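# Transfer upright row of blocks into the tray

## Task

Carry the row of blocks into the tray so they remain standing on their edges with faces against each other, then release them and withdraw the grippers.

## Robot and tools

Robot: two arms, left_arm and right_arm, each with a parallel two-finger gripper. The fingers point along the gripper's own +z axis and close along its y axis. The reported end_effector_position is the spot between the finger pads, roughly 1 cm short of the tips.

Scene frame (used in every result): origin on the table surface midway between the arms, +z up, +x outward over the table, left_arm on the +y side. The arm names do not correspond to image sides. Positions are in metres; orientation is given as end_effector_quat_wxyz. Printed hand positions can be slightly wrong, more so at long reach.

execute_actions(actions): a list of actions run one after another. Each action is a table of at most 15 rows; each row lasts one control step (1/30 s), and if fewer than 15 rows are given the last row is repeated until 15 steps have run. One action takes 0.5 s. A row is a single flat list of 14 numbers covering both arms, even if one arm stays still: left_arm dx, dy, dz, rx, ry, rz, opening, then right_arm dx, dy, dz, rx, ry, rz, opening. All values lie in [-1, 1]. dx..rz are offsets, not poses: each is measured in that gripper's own axes from the gripper's measured pose at the start of the action (for the first action in a call, from the last pose reported in this scene). Every row refers back to that same start pose, not to the preceding row. Scale: 1.0 = 0.6 m for dx, dy, dz and 180 degrees for rotation; rx, ry, rz form one rotation vector. Opening is absolute, not an offset: +1 fully open (0.094 m), -1 closed. An empty list just returns the state and images.

move(target, speed, blocking): drives each gripper in a straight line toward its target. target is one 14-number row laid out exactly like an execute_actions row (offsets in gripper axes, measured from the last pose shown in a result in this scene; opening absolute, sent at the start). speed is the top path speed in m/s, 0.002 to 0.5, default 0.25; rotation is limited to twice that in rad/s. Paths last 0.5 to 10 s and finish together; beyond 10 s they stop short. Grippers rotate the shorter way. Paths ignore obstacles and the other arm; grippers lag, drift and may exceed speed near full arm extension. Faster moves and targets placed deeper past contact press harder. The result adds a 'move:' line: ending (done, off_target, moving, held, fault) and limits (paced = pose clipped; held = a check blocked steps, after which the arm may jump fast), plus each gripper's distance to its target. With blocking=false you get a result after 0.5 s; use wait(0) to poll, or stop, before sending new actions or moves.

wait(seconds): 0 to 10 s, arms hold their last command; a running move continues and the wait returns early if it ends.
stop(): brakes a running move; needs stopping distance; fingers keep moving.
zoom_image(camera, region): enlarged view of one camera's latest image; region [x0, y0, x1, y1] in pixels, top-left origin, at most 504x504. Cameras: cam_high, cam_low, cam_left_wrist, cam_right_wrist, all 504x504, returned in that order.
finished_scene(scene): ends the given scene (1 or 2) irreversibly and reports success; the next scene's task follows. Replying without a tool call ends everything.

Control behaviour: each step the commanded pose is clipped to within 70 mm and 16 degrees of the measured pose, then solved by damped IK with position favoured over orientation. Large offsets therefore need several actions; after an action the arm only continues to its last clipped pose. Motions usually end about 1 cm or more too low, and zero offsets let an arm sag. To hold an arm in place, send the correcting offset back to its desired pose in the first call of a reply and zeros afterwards, aiming higher if it still sags. 'Hand target' lines show where each gripper is being driven. 'pose unreachable' means the clearance check altered or blocked that arm's command. HELD in step readings marks steps where that arm was held back.

Gripping: grip_measured is on the same scale as the commanded opening (joint positions' last value gives metres; readings may be off ~1 mm). To hold something, command about 0.03 below grip_measured; less than that grips more lightly. Pad force caps at roughly 50-62 N, lower for parts under ~2 mm thick, with a brief spike at first contact.

Cautions: do not knock or drop anything off the table; avoid drops, slips, slams and hard pushes; keep the arms from colliding or pressing on each other. Objects held or loose may occasionally be tugged or pushed by a disturbance. Joint limits (rad): waist -2.618 to 3.054, shoulder 0 to 3.142, elbow 0 to 3.142, wrist pitch -1.571 to 1.571, wrist yaw -1.571 to 1.571, wrist roll -2.094 to 2.094; elbows stop just before full extension. Holding loads heats motors: MOTOR HOT warning from 75 °C, a 10 s arm stop at 90 °C, and at 100 °C the arm and gripper go limp and fall (OVER-TEMPERATURE FAULT). Joint torque readings include offsets, friction and noise, so treat them loosely. The simulation keeps running during replies, holding the last command. Faster, smoother, lower-effort solutions are better.

Each tool is called after ">>>" by a JSON object that holds its "fn" and its "kwargs".

## Session

>>> {"fn": "execute_actions", "kwargs": {"actions": []}}

Scene clock: 0.00 s.
left_arm: end_effector_position=(+0.6550, +0.4419, +0.1583) grip_measured=+1.000 end_effector_quat_wxyz=(+0.637, -0.116, +0.628, -0.432) | right_arm: end_effector_position=(+0.1914, -0.5922, +0.2131) grip_measured=+1.000 end_effector_quat_wxyz=(+0.205, +0.696, +0.688, +0.010)
Joint positions: left_arm=[ 0.492  2.674  1.887  1.062  0.819 -0.981  0.094] | right_arm=[-0.917  1.437  1.442 -1.186 -0.144  0.503  0.094]
Joint velocities: left_arm=[-0.002 -0.012  0.002 -0.095  0.007  0.022  0.   ] | right_arm=[-0.002  0.002 -0.012  0.037  0.066 -0.007  0.   ]
Joint torques (N m, as the arm reports them, + toward a larger angle): no reading
Motor temperatures (°C, as the motors report them): left_arm=[27 28 28 26 29 27] | right_arm=[30 30 29 26 28 28]
Hand target (left_arm): +0.654, +0.442, +0.179; +0.653, -0.100, +0.619, -0.425
Hand target (right_arm): +0.192, -0.593, +0.219; +0.214, +0.693, +0.688, +0.006

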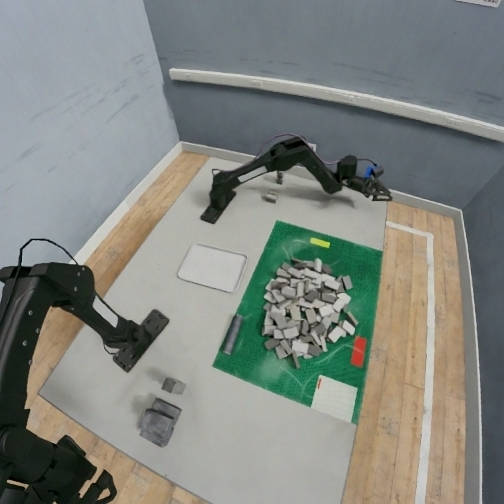

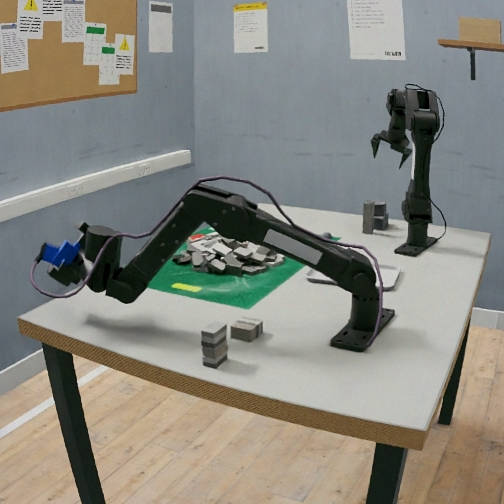

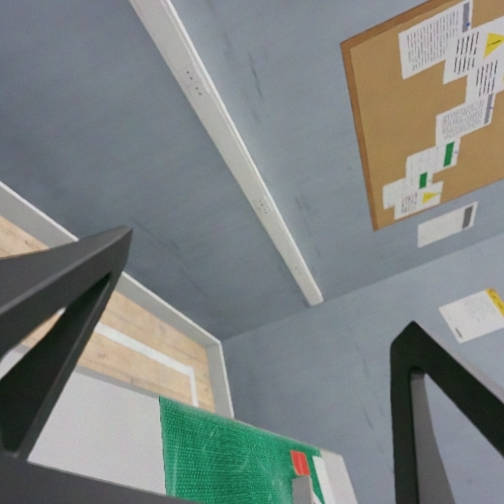

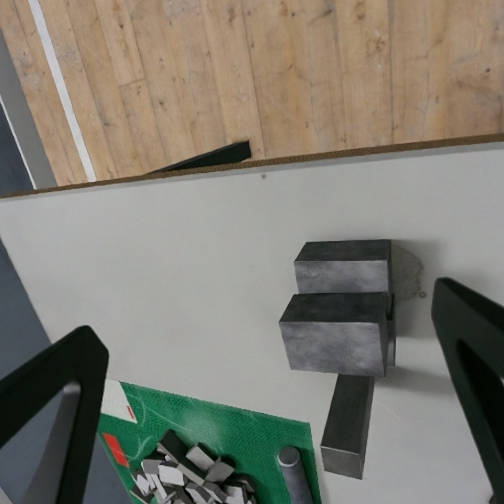

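>>> {"fn": "zoom_image", "kwargs": {"camera": "cam_high", "region": [120, 220, 400, 480]}}

>>> {"fn": "zoom_image", "kwargs": {"camera": "cam_low", "region": [150, 180, 450, 380]}}

>>> {"fn": "zoom_image", "kwargs": {"camera": "cam_high", "region": [180, 130, 400, 300]}}

Region (120, 220, 400, 480) of cam_high's 504x504 image, scaled by 1.800, with more detail than that image has; it fills the top 468 rows of this view, and the rest is white.

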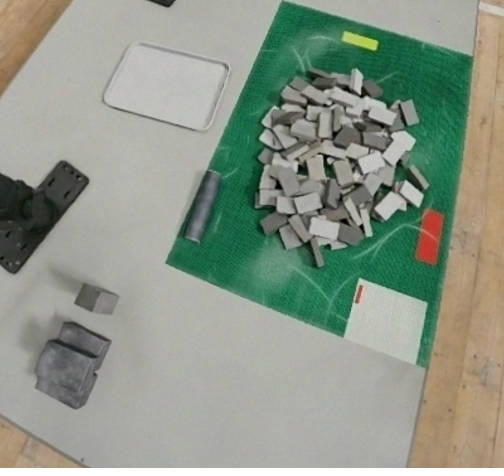

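Region (150, 180, 450, 380) of cam_low's 504x504 image, scaled by 1.680, with more detail than that image has.

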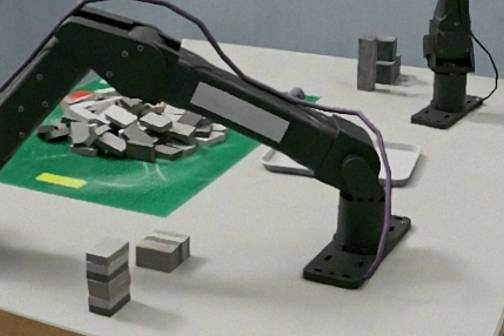

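Region (180, 130, 400, 300) of cam_high's 504x504 image, scaled by 2.291, with more detail than that image has; it fills the top 389 rows of this view, and the rest is white.

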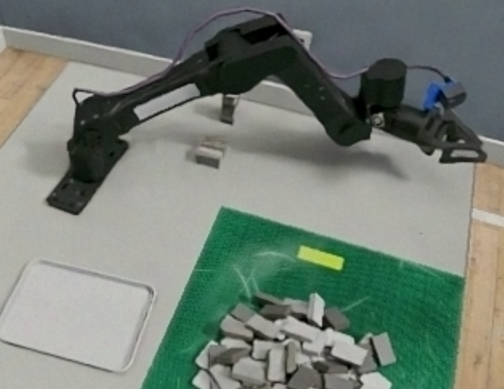

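>>> {"fn": "zoom_image", "kwargs": {"camera": "cam_low", "region": [190, 305, 280, 375]}}

>>> {"fn": "zoom_image", "kwargs": {"camera": "cam_high", "region": [250, 165, 300, 215]}}

>>> {"fn": "zoom_image", "kwargs": {"camera": "cam_low", "region": [350, 190, 420, 245]}}

Region (190, 305, 280, 375) of cam_low's 504x504 image, scaled by 5.600, with more detail than that image has.

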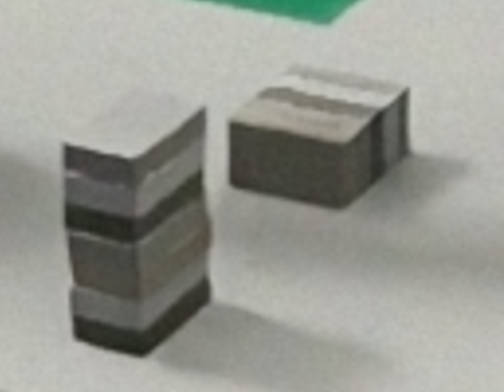

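Region (250, 165, 300, 215) of cam_high's 504x504 image, scaled by 10.080, with more detail than that image has.

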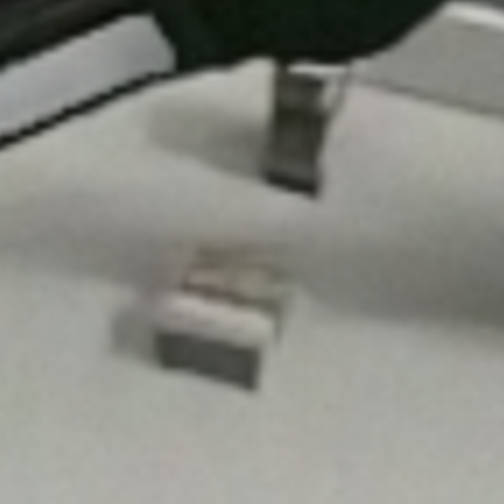

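Region (350, 190, 420, 245) of cam_low's 504x504 image, scaled by 7.200, with more detail than that image has; it fills the top 396 rows of this view, and the rest is white.

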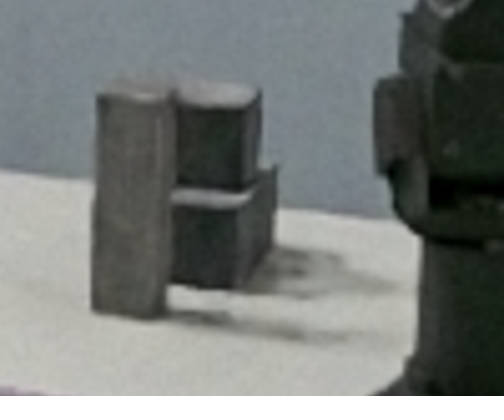

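>>> {"fn": "move", "kwargs": {"target": [-0.009,-0.470,-0.689,-0.315,0.465,0.085,1, -0.003,0.003,-0.009,0,0,0,1], "speed": 0.3}}

Scene clock: 48.63 s.
left_arm: end_effector_position=(+0.1775, +0.4398, +0.2851) grip_measured=+1.000 end_effector_quat_wxyz=(+0.155, -0.023, +0.980, +0.125) | right_arm: end_effector_position=(+0.1900, -0.5894, +0.2119) grip_measured=+1.000 end_effector_quat_wxyz=(+0.199, +0.697, +0.689, +0.012)
Joint positions: left_arm=[ 0.785  1.218  1.603 -1.555  0.007  0.671  0.094] | right_arm=[-0.917  1.437  1.442 -1.2   -0.144  0.503  0.094]
Joint velocities: left_arm=[ 0.002 -0.017 -0.007  0.051 -0.022  0.022  0.   ] | right_arm=[-0.007  0.007 -0.007 -0.022  0.037  0.022  0.   ]
Joint torques (N m, as the arm reports them, + toward a larger angle): left_arm=[-0.82 -2.95  4.65  0.94 -0.05  0.08] | right_arm=[ 0.18 -5.37  8.29  0.79 -0.11 -0.03]
Motor temperatures (°C, as the motors report them): left_arm=[27 57 32 30 29 27] | right_arm=[30 33 35 28 28 28]
Hand target (left_arm): +0.175, +0.437, +0.283; +0.150, -0.015, +0.980, +0.126
Hand target (right_arm): +0.191, -0.592, +0.219; +0.205, +0.696, +0.688, +0.010
Off the commanded pose (left_arm): 0.009 m, 23 deg; orientation clipped at the last step of the last action.
Off the commanded pose (right_arm): 0.008 m, 1 deg.
joint sent to its limit (left arm) — the command would take joint 4 (wrist pitch) past its lower limit, so that joint was sent only as far as its limit.
move: off_target (left_arm); limits=paced

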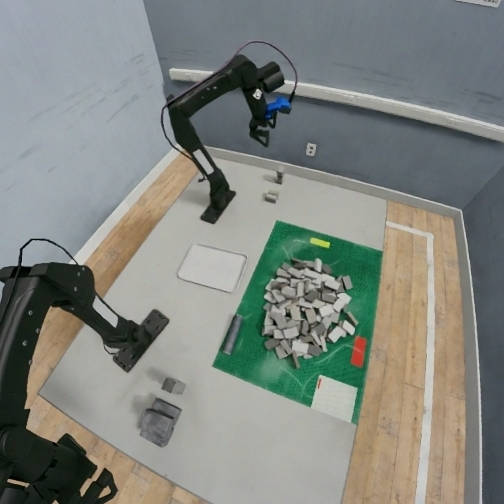

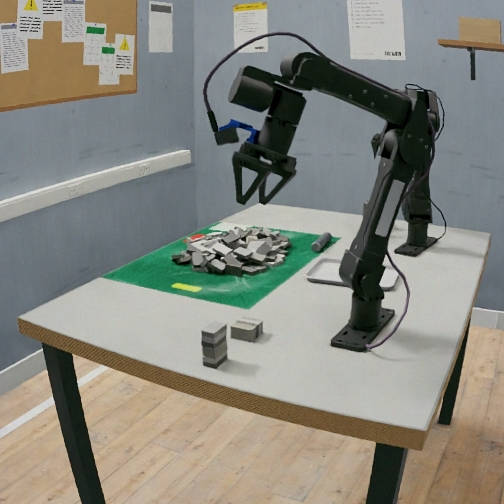

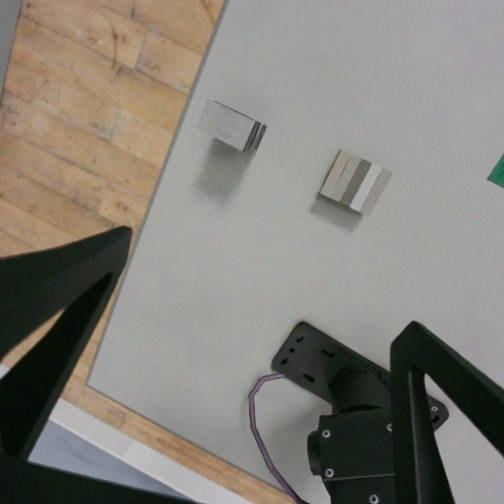

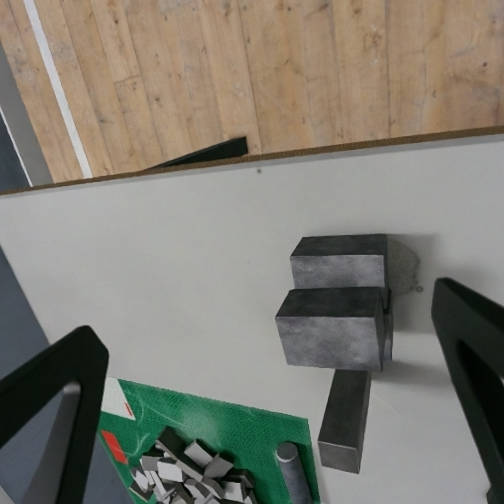

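>>> {"fn": "move", "kwargs": {"target": [0.024,-0.113,0.171,0.080,0.100,0.015,1, -0.003,0.003,-0.011,0,0,0,1], "speed": 0.25}}

Scene clock: 73.60 s.
left_arm: end_effector_position=(+0.1951, +0.4020, +0.1698) grip_measured=+1.000 end_effector_quat_wxyz=(-0.007, -0.002, +1.000, +0.002) | right_arm: end_effector_position=(+0.1882, -0.5859, +0.2104) grip_measured=+1.000 end_effector_quat_wxyz=(+0.191, +0.699, +0.690, +0.015)
Joint positions: left_arm=[ 0.59   1.403  1.319 -1.498 -0.01   0.52   0.094] | right_arm=[-0.917  1.437  1.442 -1.217 -0.144  0.503  0.094]
Joint velocities: left_arm=[ 0.007  0.007  0.002 -0.066  0.081  0.037  0.   ] | right_arm=[-0.027 -0.002 -0.002 -0.051 -0.007  0.037  0.   ]
Joint torques (N m, as the arm reports them, + toward a larger angle): left_arm=[-0.73 -4.12  5.43  0.44  0.08 -0.09] | right_arm=[-0.19 -5.41  8.71  0.69 -0.13 -0.02]
Motor temperatures (°C, as the motors report them): left_arm=[27 39 31 29 29 27] | right_arm=[30 32 38 28 28 28]
Hand target (left_arm): +0.198, +0.399, +0.168; -0.002, -0.001, +1.000, -0.001
Hand target (right_arm): +0.190, -0.589, +0.219; +0.199, +0.697, +0.689, +0.012
Off the commanded pose (left_arm): 0.005 m, 1 deg.
Off the commanded pose (right_arm): 0.009 m, 1 deg.
move: done

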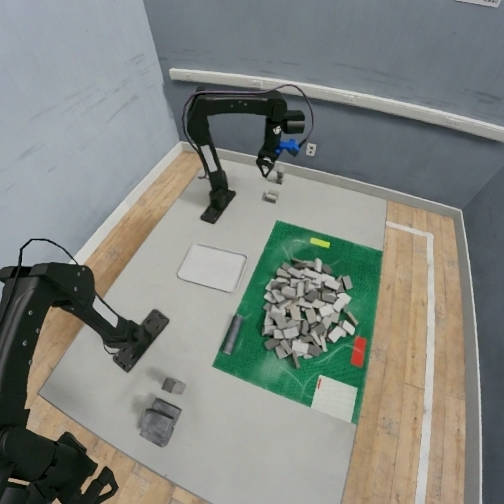

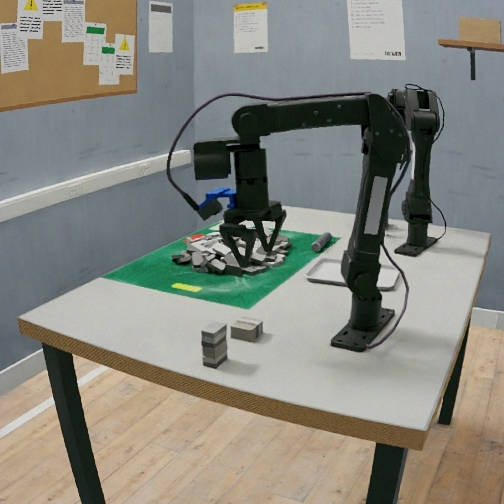

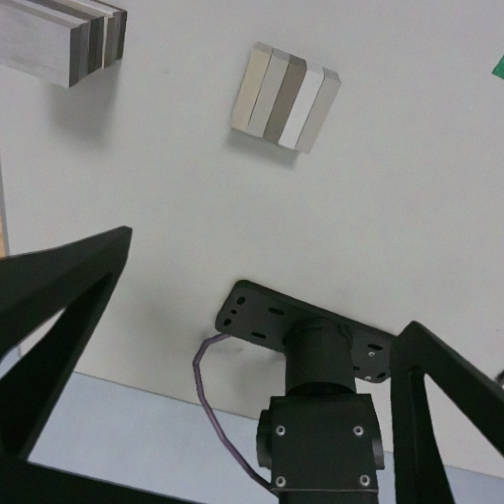

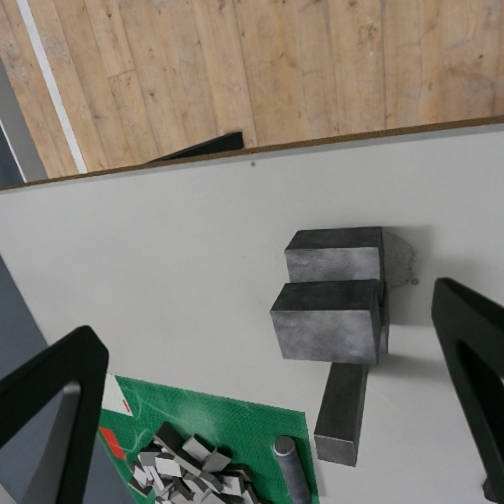

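>>> {"fn": "move", "kwargs": {"target": [-0.045,0.013,0.15,0,0,0,1, -0.003,0.003,-0.012,0,-0.005,0,1], "speed": 0.2}}

Scene clock: 93.50 s.
left_arm: end_effector_position=(+0.2181, +0.4120, +0.0816) grip_measured=+1.000 end_effector_quat_wxyz=(-0.009, -0.004, +1.000, +0.001) | right_arm: end_effector_position=(+0.1879, -0.5852, +0.2101) grip_measured=+1.000 end_effector_quat_wxyz=(+0.189, +0.700, +0.689, +0.015)
Joint positions: left_arm=[ 0.578  1.511  1.062 -1.138 -0.01   0.505  0.094] | right_arm=[-0.917  1.437  1.442 -1.22  -0.144  0.506  0.094]
Joint velocities: left_arm=[-0.012 -0.007  0.002 -0.007 -0.081  0.007  0.   ] | right_arm=[ 0.007  0.017 -0.012  0.007  0.007 -0.022  0.   ]
Joint torques (N m, as the arm reports them, + toward a larger angle): left_arm=[-0.77 -4.81  5.25  0.44 -0.01 -0.08] | right_arm=[ 0.44 -6.46  7.67  0.68 -0.02  0.02]
Motor temperatures (°C, as the motors report them): left_arm=[27 36 31 28 29 27] | right_arm=[30 33 40 28 28 28]
Hand target (left_arm): +0.219, +0.409, +0.079; -0.008, -0.002, +1.000, +0.001
Hand target (right_arm): +0.188, -0.586, +0.218; +0.196, +0.699, +0.688, +0.009
Off the commanded pose (left_arm): 0.004 m, 0 deg.
Off the commanded pose (right_arm): 0.008 m, 1 deg.
move: done

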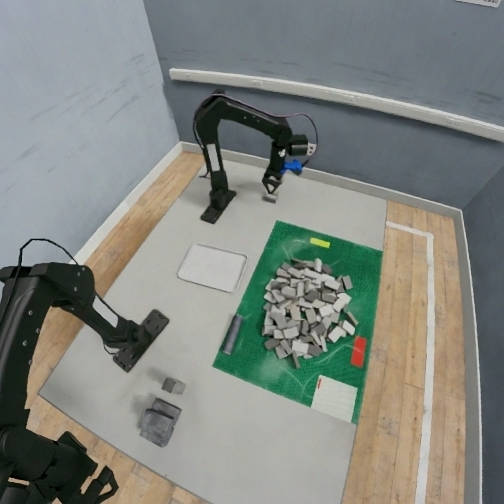

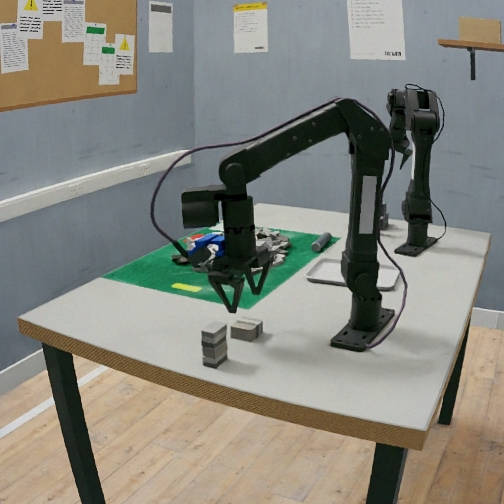

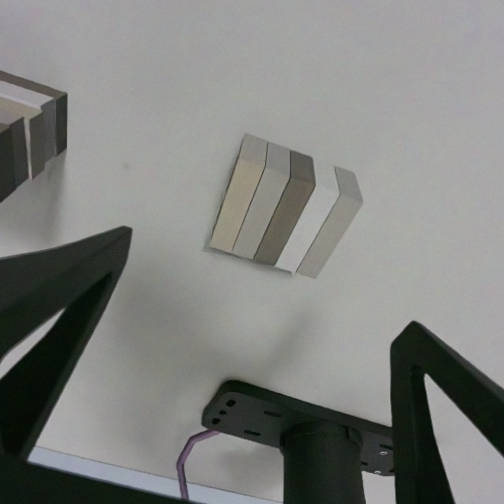

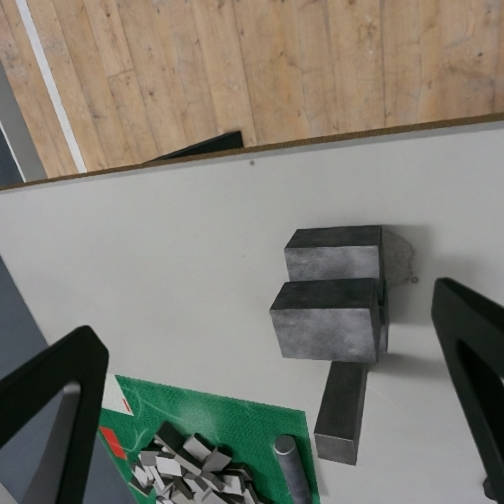

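>>> {"fn": "move", "kwargs": {"target": [0.020,-0.012,0.061,0,0.005,-0.013,1, -0.003,0.003,-0.012,0,-0.005,0,1], "speed": 0.12}}

Scene clock: 128.63 s.
left_arm: end_effector_position=(+0.2058, +0.4050, +0.0477) grip_measured=+1.000 end_effector_quat_wxyz=(-0.017, -0.022, +1.000, -0.003) | right_arm: end_effector_position=(+0.1876, -0.5846, +0.2099) grip_measured=+1.000 end_effector_quat_wxyz=(+0.188, +0.701, +0.688, +0.016)
Joint positions: left_arm=[ 0.578  1.511  0.922 -1.015 -0.01   0.467  0.094] | right_arm=[-0.917  1.437  1.442 -1.223 -0.144  0.508  0.094]
Joint velocities: left_arm=[-0.002  0.012  0.002  0.037  0.007  0.007  0.   ] | right_arm=[-0.002 -0.017 -0.002 -0.051 -0.007  0.022  0.   ]
Joint torques (N m, as the arm reports them, + toward a larger angle): left_arm=[-0.27 -4.78  4.91  0.43 -0.1  -0.08] | right_arm=[ 0.25 -6.36  7.71  0.72  0.02  0.06]
Motor temperatures (°C, as the motors report them): left_arm=[27 36 31 28 29 27] | right_arm=[30 34 40 28 28 28]
Hand target (left_arm): +0.205, +0.405, +0.045; -0.017, -0.024, +1.000, +0.001
Hand target (right_arm): +0.187, -0.585, +0.218; +0.195, +0.700, +0.687, +0.010
Off the commanded pose (left_arm): 0.003 m, 1 deg.
Off the commanded pose (right_arm): 0.008 m, 1 deg.
move: done

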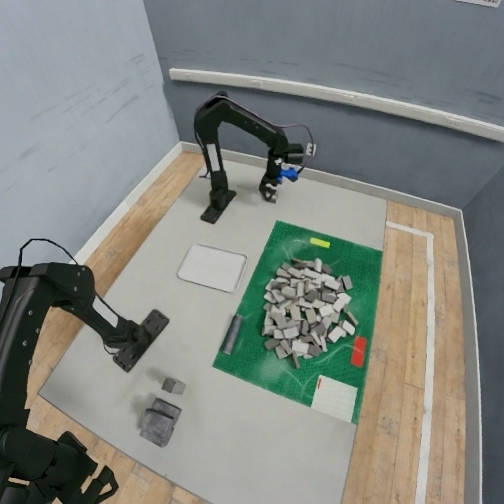

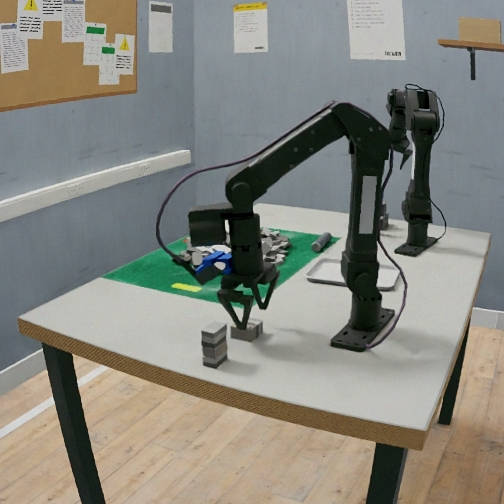

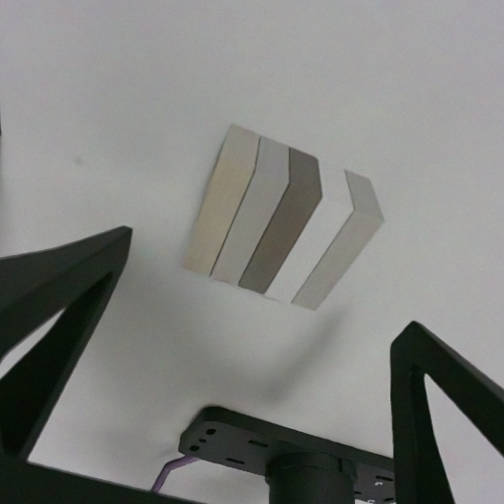

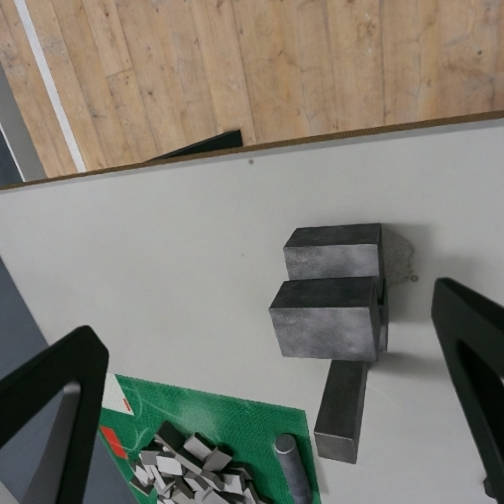

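>>> {"fn": "move", "kwargs": {"target": [-0.003,0.004,0.053,-0.002,-0.011,0,0.7, -0.003,0.003,-0.012,0,-0.005,0,1], "speed": 0.06}}

Scene clock: 145.00 s.
left_arm: end_effector_position=(+0.2083, +0.4077, +0.0202) grip_measured=+0.703 end_effector_quat_wxyz=(+0.000, -0.021, +1.000, +0.006) | right_arm: end_effector_position=(+0.1873, -0.5840, +0.2096) grip_measured=+1.000 end_effector_quat_wxyz=(+0.186, +0.702, +0.687, +0.017)
Joint positions: left_arm=[ 0.583  1.533  0.825 -0.857 -0.01   0.476  0.08 ] | right_arm=[-0.917  1.437  1.442 -1.226 -0.144  0.511  0.094]
Joint velocities: left_arm=[-0.017 -0.007  0.002  0.051 -0.022 -0.081 -0.   ] | right_arm=[-0.007  0.002 -0.007 -0.051 -0.037 -0.022  0.   ]
Joint torques (N m, as the arm reports them, + toward a larger angle): left_arm=[ 0.83 -4.21  4.65  0.47  0.08  0.09] | right_arm=[ 0.45 -6.45  7.81  0.68  0.01  0.07]
Motor temperatures (°C, as the motors report them): left_arm=[27 36 31 28 29 27] | right_arm=[30 34 40 28 28 28]
Hand target (left_arm): +0.206, +0.407, +0.016; +0.000, -0.022, +1.000, +0.000
Hand target (right_arm): +0.187, -0.585, +0.217; +0.193, +0.701, +0.686, +0.011
Off the commanded pose (left_arm): 0.005 m, 1 deg.
Off the commanded pose (right_arm): 0.008 m, 1 deg.
move: done

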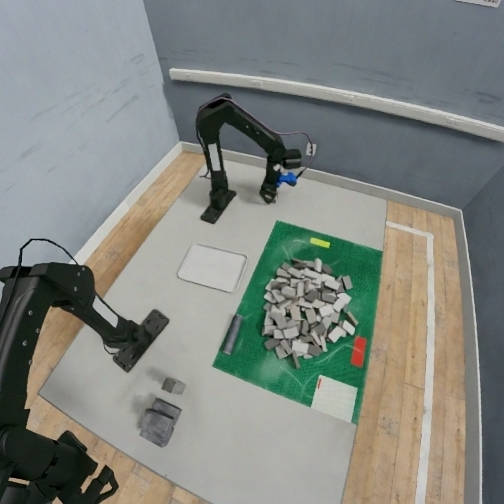

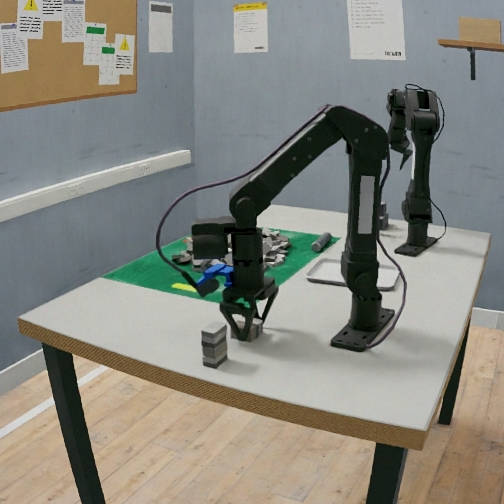

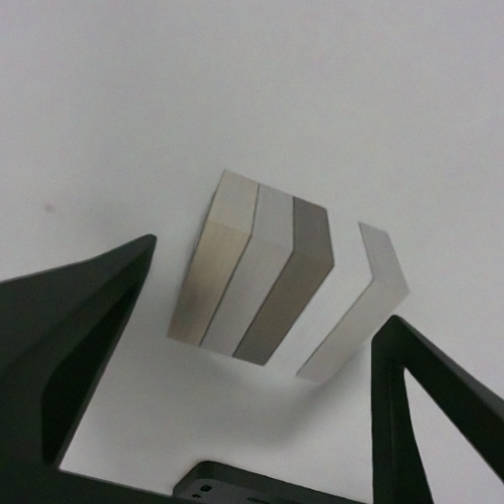

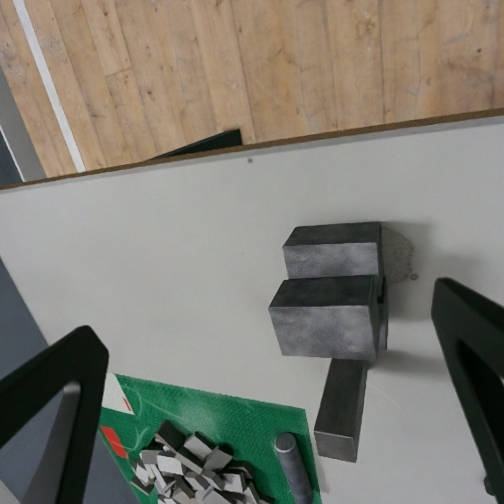

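>>> {"fn": "execute_actions", "kwargs": {"actions": [[[0,0,0.012,0,0,0,0.5, -0.003,0.003,-0.012,0,-0.005,0,1]]]}}

>>> {"fn": "zoom_image", "kwargs": {"camera": "cam_low", "region": [200, 280, 290, 350]}}

Scene clock: 153.87 s.
left_arm: end_effector_position=(+0.2117, +0.4097, +0.0184) grip_measured=+0.503 end_effector_quat_wxyz=(+0.005, -0.021, +1.000, +0.008) | right_arm: end_effector_position=(+0.1870, -0.5834, +0.2093) grip_measured=+1.000 end_effector_quat_wxyz=(+0.185, +0.703, +0.686, +0.017)
Joint positions: left_arm=[ 0.583  1.541  0.825 -0.838 -0.01   0.476  0.071] | right_arm=[-0.917  1.437  1.442 -1.229 -0.144  0.513  0.094]
Joint velocities: left_arm=[ 0.002 -0.012 -0.007 -0.051  0.066 -0.022  0.001] | right_arm=[ 0.007  0.002 -0.007 -0.051 -0.037 -0.007  0.   ]
Joint torques (N m, as the arm reports them, + toward a larger angle): left_arm=[ 0.07 -4.2   4.36  0.49 -0.02  0.01] | right_arm=[ 0.35 -6.38  7.89  0.7  -0.01  0.06]
Motor temperatures (°C, as the motors report them): left_arm=[27 36 31 28 29 27] | right_arm=[30 34 40 28 28 28]
Hand target (left_arm): +0.208, +0.408, +0.013; +0.000, -0.021, +1.000, +0.006
Hand target (right_arm): +0.187, -0.584, +0.217; +0.192, +0.702, +0.685, +0.011
Off the commanded pose (left_arm): 0.007 m, 1 deg.
Off the commanded pose (right_arm): 0.008 m, 1 deg.
Step readings (end_effector_position):
0: left_arm (+0.2085, +0.4079, +0.0202) | right_arm (+0.1873, -0.5840, +0.2096)
1: left_arm (+0.2089, +0.4081, +0.0202) | right_arm (+0.1872, -0.5839, +0.2096)
2: left_arm (+0.2094, +0.4083, +0.0200) | right_arm (+0.1872, -0.5838, +0.2095)
4: left_arm (+0.2104, +0.4089, +0.0192) | right_arm (+0.1871, -0.5836, +0.2094)
8: left_arm (+0.2111, +0.4093, +0.0184) | right_arm (+0.1870, -0.5834, +0.2094)
15: end_effector_position above

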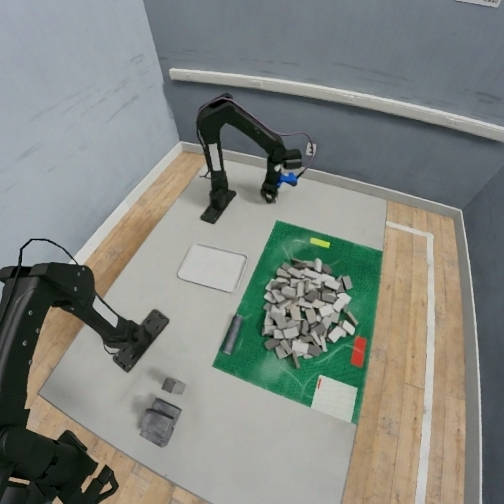

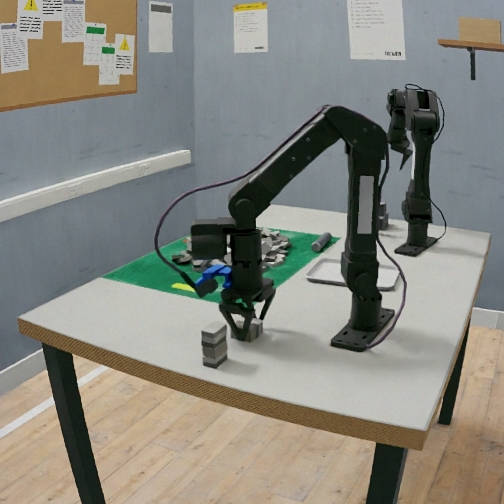

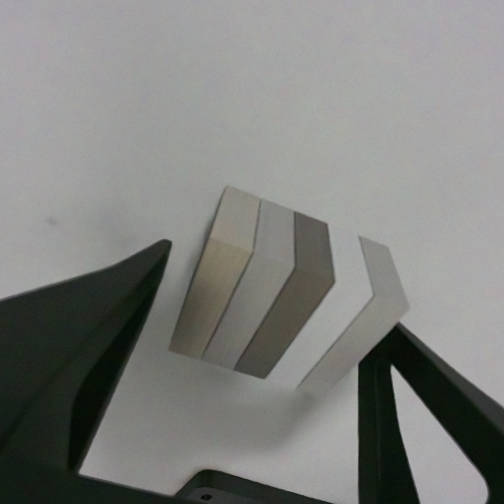

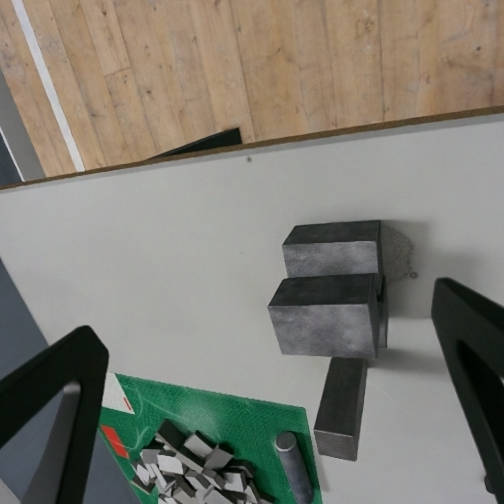

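Region (200, 280, 290, 350) of cam_low's 504x504 image, scaled by 5.600, with more detail than that image has.

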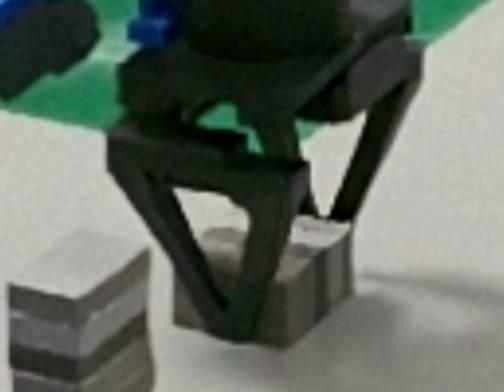

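>>> {"fn": "execute_actions", "kwargs": {"actions": [[[0.013,-0.006,0.010,0,0,0,0.4, -0.003,0.003,-0.012,0,-0.005,0,1]]]}}

Scene clock: 157.37 s.
left_arm: end_effector_position=(+0.2078, +0.4075, +0.0138) grip_measured=+0.403 end_effector_quat_wxyz=(+0.002, -0.020, +1.000, +0.007) | right_arm: end_effector_position=(+0.1866, -0.5826, +0.2091) grip_measured=+1.000 end_effector_quat_wxyz=(+0.183, +0.704, +0.686, +0.018)
Joint positions: left_arm=[ 0.583  1.539  0.802 -0.823 -0.01   0.476  0.066] | right_arm=[-0.917  1.437  1.442 -1.233 -0.144  0.516  0.094]
Joint velocities: left_arm=[-0.012 -0.002 -0.012  0.066 -0.007 -0.007 -0.   ] | right_arm=[-0.007  0.012 -0.007  0.007 -0.081  0.066  0.   ]
Joint torques (N m, as the arm reports them, + toward a larger angle): left_arm=[ 0.22 -5.75  3.9   0.48 -0.02  0.03] | right_arm=[ 0.28 -6.27  7.65  0.68  0.02  0.05]
Motor temperatures (°C, as the motors report them): left_arm=[27 36 31 28 29 27] | right_arm=[30 34 40 28 28 28]
Hand target (left_arm): +0.204, +0.406, +0.012; +0.005, -0.020, +1.000, +0.008
Hand target (right_arm): +0.186, -0.583, +0.217; +0.190, +0.703, +0.685, +0.012
Off the commanded pose (left_arm): 0.004 m, 0 deg.
Off the commanded pose (right_arm): 0.008 m, 1 deg.
Step readings (end_effector_position):
0: left_arm (+0.2118, +0.4097, +0.0184) | right_arm (+0.1869, -0.5833, +0.2093)
1: left_arm (+0.2115, +0.4096, +0.0175) | right_arm (+0.1869, -0.5833, +0.2093)
2: left_arm (+0.2106, +0.4091, +0.0161) | right_arm (+0.1868, -0.5831, +0.2092)
4: left_arm (+0.2072, +0.4071, +0.0135) | right_arm (+0.1868, -0.5830, +0.2092)
8: left_arm (+0.2077, +0.4074, +0.0138) | right_arm (+0.1866, -0.5827, +0.2091)
15: end_effector_position above

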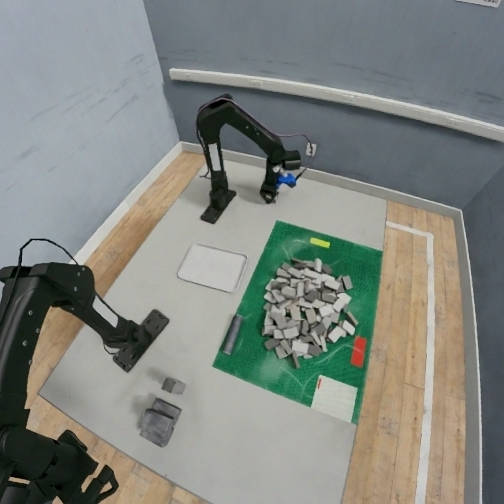

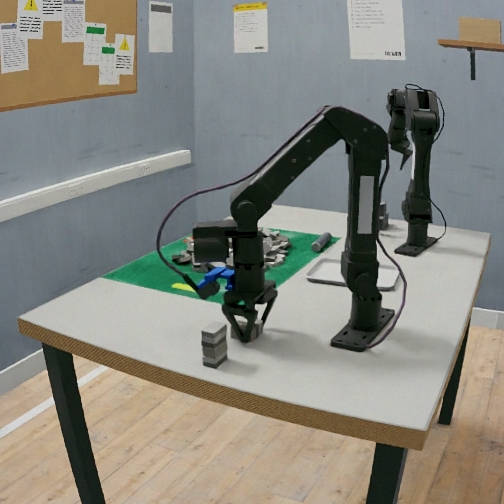

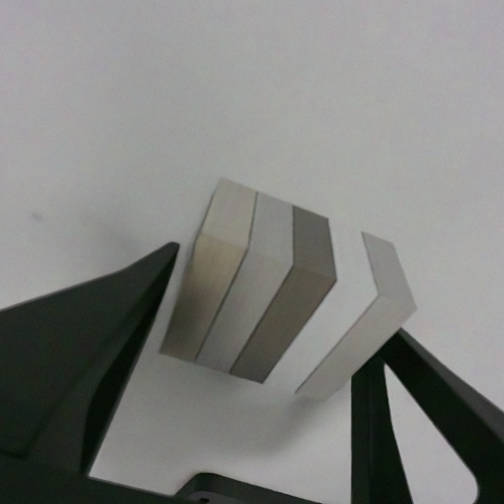

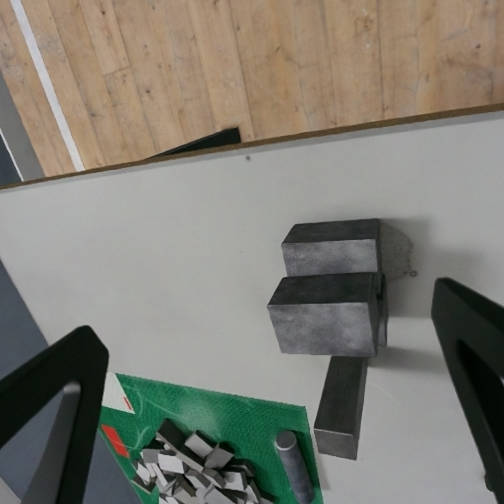

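Good position. Close gradually.

>>> {"fn": "execute_actions", "kwargs": {"actions": [[[0,0,0,0,0,0,0.35, 0,0,-0.012,0,0,0,1],[0,0,0,0,0,0,0.30, 0,0,-0.012,0,0,0,1],[0,0,0,0,0,0,0.26, 0,0,-0.012,0,0,0,1],[0,0,0,0,0,0,0.22, 0,0,-0.012,0,0,0,1],[0,0,0,0,0,0,0.20, 0,0,-0.012,0,0,0,1],[0,0,0,0,0,0,0.18, 0,0,-0.012,0,0,0,1],[0,0,0,0,0,0,0.16, 0,0,-0.012,0,0,0,1],[0,0,0,0,0,0,0.15, 0,0,-0.012,0,0,0,1],[0,0,0,0,0,0,0.14, 0,0,-0.012,0,0,0,1],[0,0,0,0,0,0,0.13, 0,0,-0.012,0,0,0,1],[0,0,0,0,0,0,0.12, 0,0,-0.012,0,0,0,1],[0,0,0,0,0,0,0.11, 0,0,-0.012,0,0,0,1],[0,0,0,0,0,0,0.10, 0,0,-0.012,0,0,0,1],[0,0,0,0,0,0,0.09, 0,0,-0.012,0,0,0,1],[0,0,0,0,0,0,0.08, 0,0,-0.012,0,0,0,1]],[[0,0,0,0,0,0,0.07, 0,0,-0.012,0,0,0,1],[0,0,0,0,0,0,0.06, 0,0,-0.012,0,0,0,1],[0,0,0,0,0,0,0.05, 0,0,-0.012,0,0,0,1],[0,0,0,0,0,0,0.04, 0,0,-0.012,0,0,0,1]]]}}

Scene clock: 165.77 s.
left_arm: end_effector_position=(+0.2074, +0.4087, +0.0139) grip_measured=+0.070 end_effector_quat_wxyz=(+0.001, -0.020, +1.000, +0.010) | right_arm: end_effector_position=(+0.1830, -0.5755, +0.2063) grip_measured=+1.000 end_effector_quat_wxyz=(+0.167, +0.707, +0.687, +0.023)
Joint positions: left_arm=[ 0.583  1.539  0.802 -0.822 -0.017  0.476  0.05 ] | right_arm=[-0.917  1.437  1.442 -1.267 -0.144  0.516  0.094]
Joint velocities: left_arm=[-0.007 -0.007 -0.007  0.007 -0.022  0.007 -0.001] | right_arm=[-0.012  0.012 -0.012 -0.007 -0.007 -0.081  0.   ]
Joint torques (N m, as the arm reports them, + toward a larger angle): left_arm=[ 0.04 -4.51  5.7   0.38 -0.02  0.  ] | right_arm=[-0.22 -5.72  8.15  0.63 -0.1   0.02]
Motor temperatures (°C, as the motors report them): left_arm=[27 37 31 28 29 27] | right_arm=[30 34 40 28 28 28]
Hand target (left_arm): +0.207, +0.409, +0.014; +0.001, -0.020, +1.000, +0.010
Hand target (right_arm): +0.183, -0.577, +0.214; +0.175, +0.706, +0.686, +0.021
Off the commanded pose (left_arm): 0.000 m, 0 deg.
Off the commanded pose (right_arm): 0.008 m, 1 deg.
Step readings (end_effector_position; steps 1 to 15: 1st action; 16 to 30: 2nd action):
0: left_arm (+0.2078, +0.4075, +0.0138) | right_arm (+0.1866, -0.5826, +0.2091)
1: left_arm (+0.2078, +0.4075, +0.0138) | right_arm (+0.1865, -0.5824, +0.2090)
2: left_arm (+0.2078, +0.4075, +0.0138) | right_arm (+0.1862, -0.5818, +0.2087)
4: left_arm (+0.2078, +0.4075, +0.0138) | right_arm (+0.1856, -0.5807, +0.2083)
8: left_arm (+0.2076, +0.4079, +0.0138) | right_arm (+0.1851, -0.5796, +0.2079)
15: left_arm (+0.2074, +0.4086, +0.0138) | right_arm (+0.1848, -0.5791, +0.2077)
16: left_arm (+0.2074, +0.4087, +0.0138) | right_arm (+0.1847, -0.5787, +0.2075)
17: left_arm (+0.2074, +0.4087, +0.0138) | right_arm (+0.1844, -0.5782, +0.2073)
19: left_arm (+0.2074, +0.4087, +0.0139) | right_arm (+0.1838, -0.5771, +0.2069)
23: left_arm (+0.2074, +0.4087, +0.0139) | right_arm (+0.1833, -0.5759, +0.2065)
30: end_effector_position above

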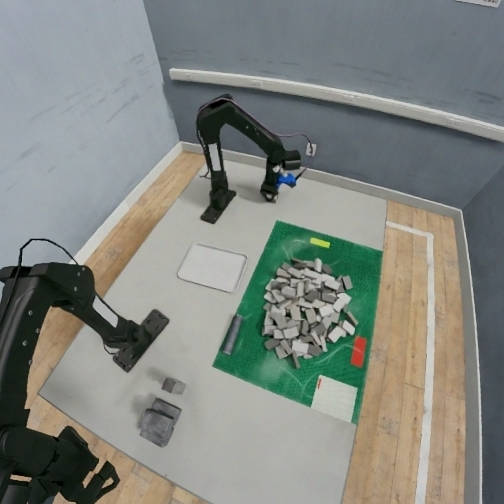

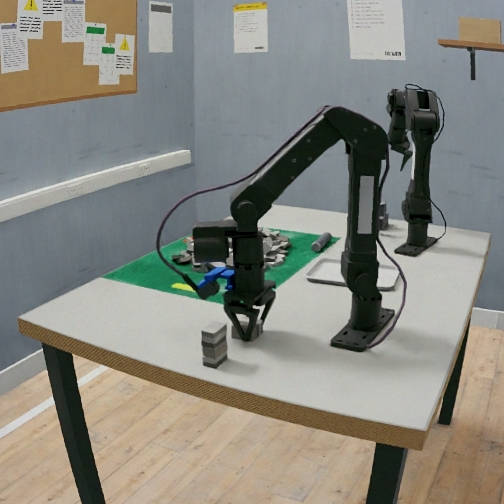

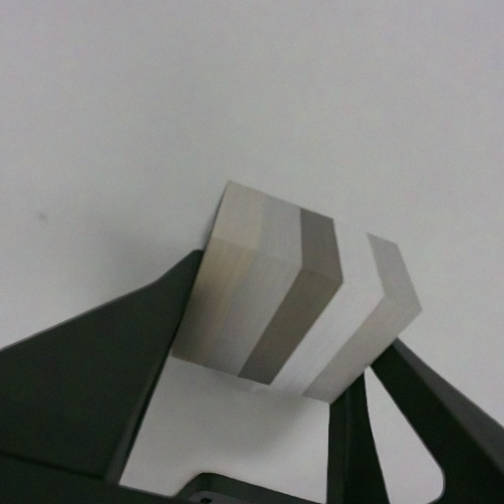

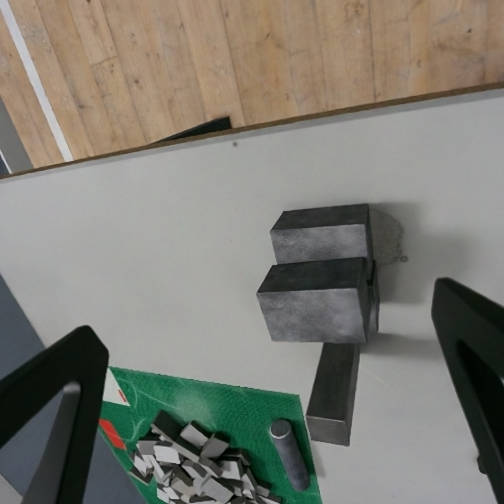

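>>> {"fn": "move", "kwargs": {"target": [0,0,-0.095,0,0,0,0.03, -0.003,0.003,-0.012,0,-0.008,0,1], "speed": 0.08}}

Scene clock: 177.00 s.
left_arm: end_effector_position=(+0.1952, +0.4018, +0.0524) grip_measured=+0.070 end_effector_quat_wxyz=(-0.029, -0.020, +0.999, -0.006) | right_arm: end_effector_position=(+0.1825, -0.5756, +0.2062) grip_measured=+1.000 end_effector_quat_wxyz=(+0.167, +0.710, +0.684, +0.022)
Joint positions: left_arm=[ 0.583  1.484  0.916 -1.058 -0.017  0.476  0.05 ] | right_arm=[-0.917  1.437  1.442 -1.267 -0.141  0.522  0.094]
Joint velocities: left_arm=[-0.002 -0.002 -0.002  0.007  0.022 -0.022 -0.   ] | right_arm=[ 0.002  0.002  0.002 -0.007 -0.051  0.037  0.   ]
Joint torques (N m, as the arm reports them, + toward a larger angle): left_arm=[-0.36 -6.73  9.47  0.17 -0.02 -0.06] | right_arm=[ 0.66 -6.84  7.15  0.67  0.03  0.04]
Motor temperatures (°C, as the motors report them): left_arm=[27 37 31 27 29 27] | right_arm=[30 34 41 28 28 28]
Hand target (left_arm): +0.208, +0.407, +0.071; +0.001, -0.020, +1.000, +0.010
Hand target (right_arm): +0.183, -0.576, +0.214; +0.176, +0.708, +0.684, +0.014
Off the commanded pose (left_arm): 0.023 m, 4 deg.
Off the commanded pose (right_arm): 0.008 m, 1 deg.
move: off_target (left_arm)

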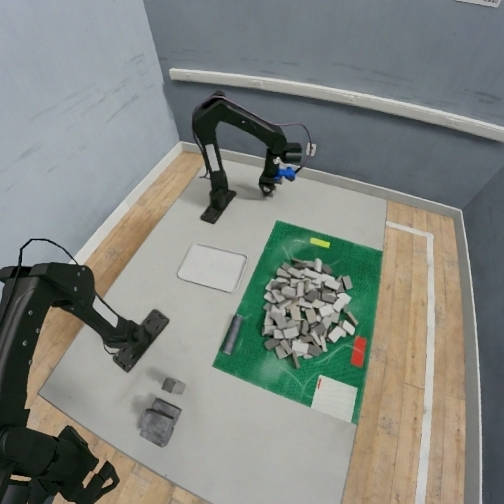

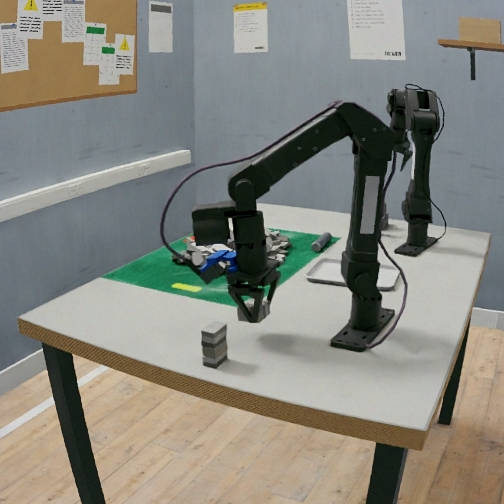

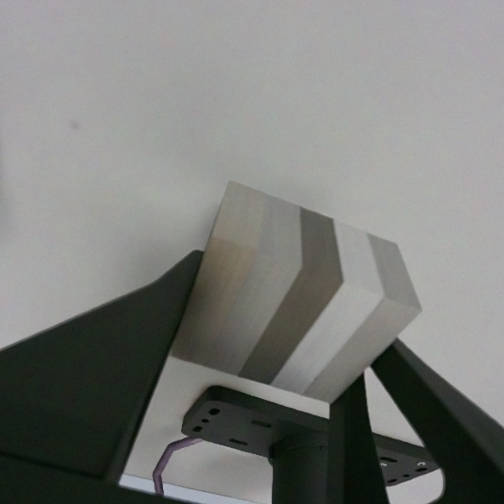

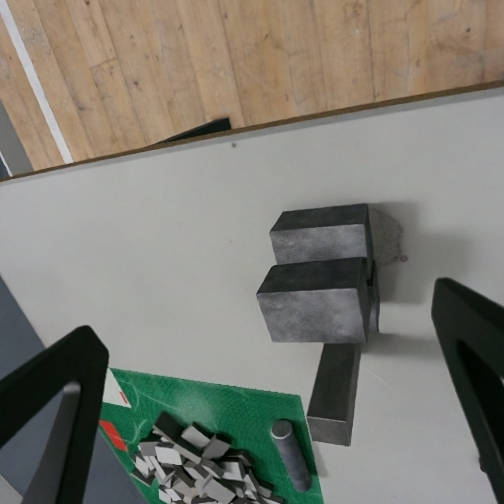

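>>> {"fn": "move", "kwargs": {"target": [0.069,-0.585,-0.061,-0.004,-0.018,0.013,0.03, -0.003,0.003,-0.012,0,-0.008,0,1], "speed": 0.15}}

Scene clock: 185.53 s.
left_arm: end_effector_position=(+0.1551, +0.0522, +0.0857) grip_measured=+0.070 end_effector_quat_wxyz=(-0.027, +0.002, +1.000, -0.005) | right_arm: end_effector_position=(+0.1820, -0.5759, +0.2062) grip_measured=+1.000 end_effector_quat_wxyz=(+0.166, +0.712, +0.682, +0.021)
Joint positions: left_arm=[-0.908  1.64   1.207 -1.16   0.05  -0.97   0.05 ] | right_arm=[-0.917  1.437  1.442 -1.267 -0.137  0.529  0.094]
Joint velocities: left_arm=[-0.012 -0.007  0.007  0.022 -0.037  0.037 -0.001] | right_arm=[-0.012  0.002 -0.002 -0.022  0.066 -0.007  0.   ]
Joint torques (N m, as the arm reports them, + toward a larger angle): left_arm=[-0.4  -6.48  9.85  0.21 -0.14 -0.08] | right_arm=[ 0.65 -6.96  7.12  0.66  0.    0.02]
Motor temperatures (°C, as the motors report them): left_arm=[27 38 33 27 29 27] | right_arm=[30 34 40 28 28 28]
Hand target (left_arm): +0.162, +0.044, +0.100; -0.009, +0.001, +1.000, -0.019
Hand target (right_arm): +0.182, -0.576, +0.214; +0.175, +0.710, +0.682, +0.014
Off the commanded pose (left_arm): 0.018 m, 3 deg.
Off the commanded pose (right_arm): 0.008 m, 1 deg.
move: off_target (left_arm)

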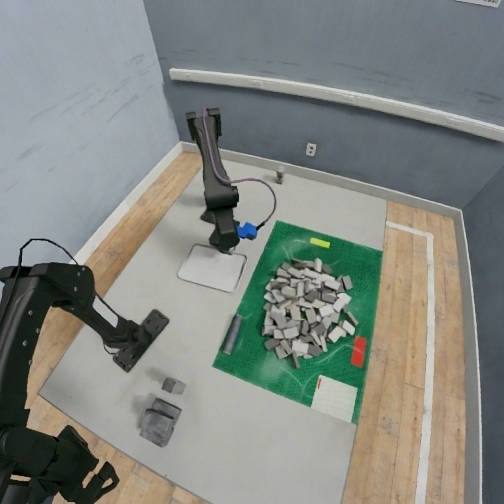

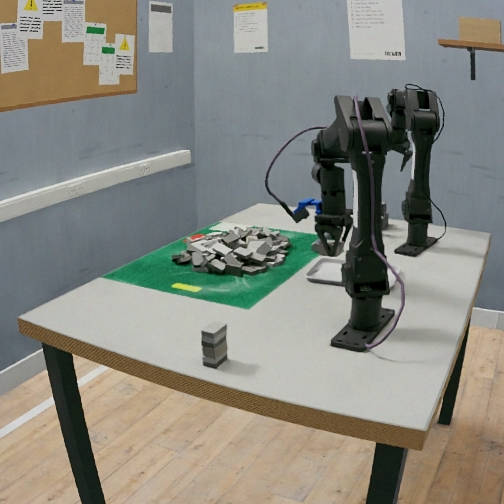

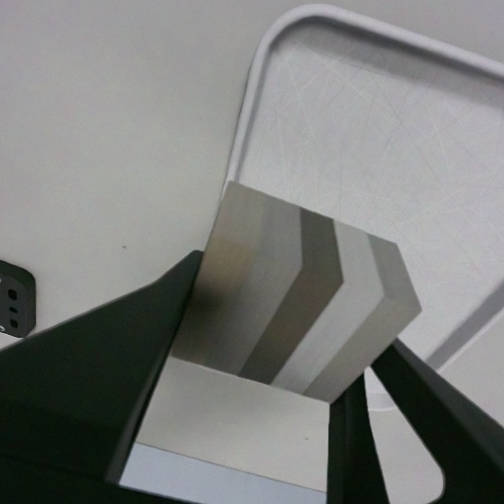

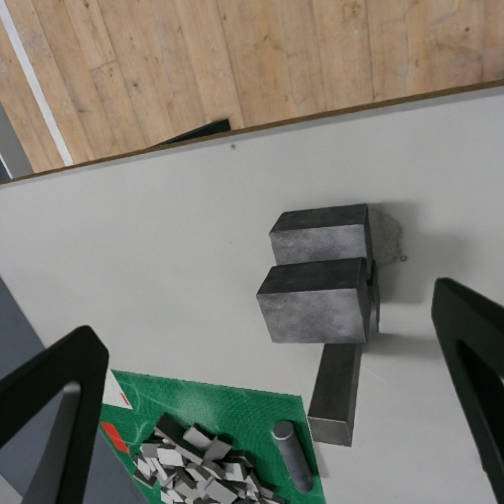

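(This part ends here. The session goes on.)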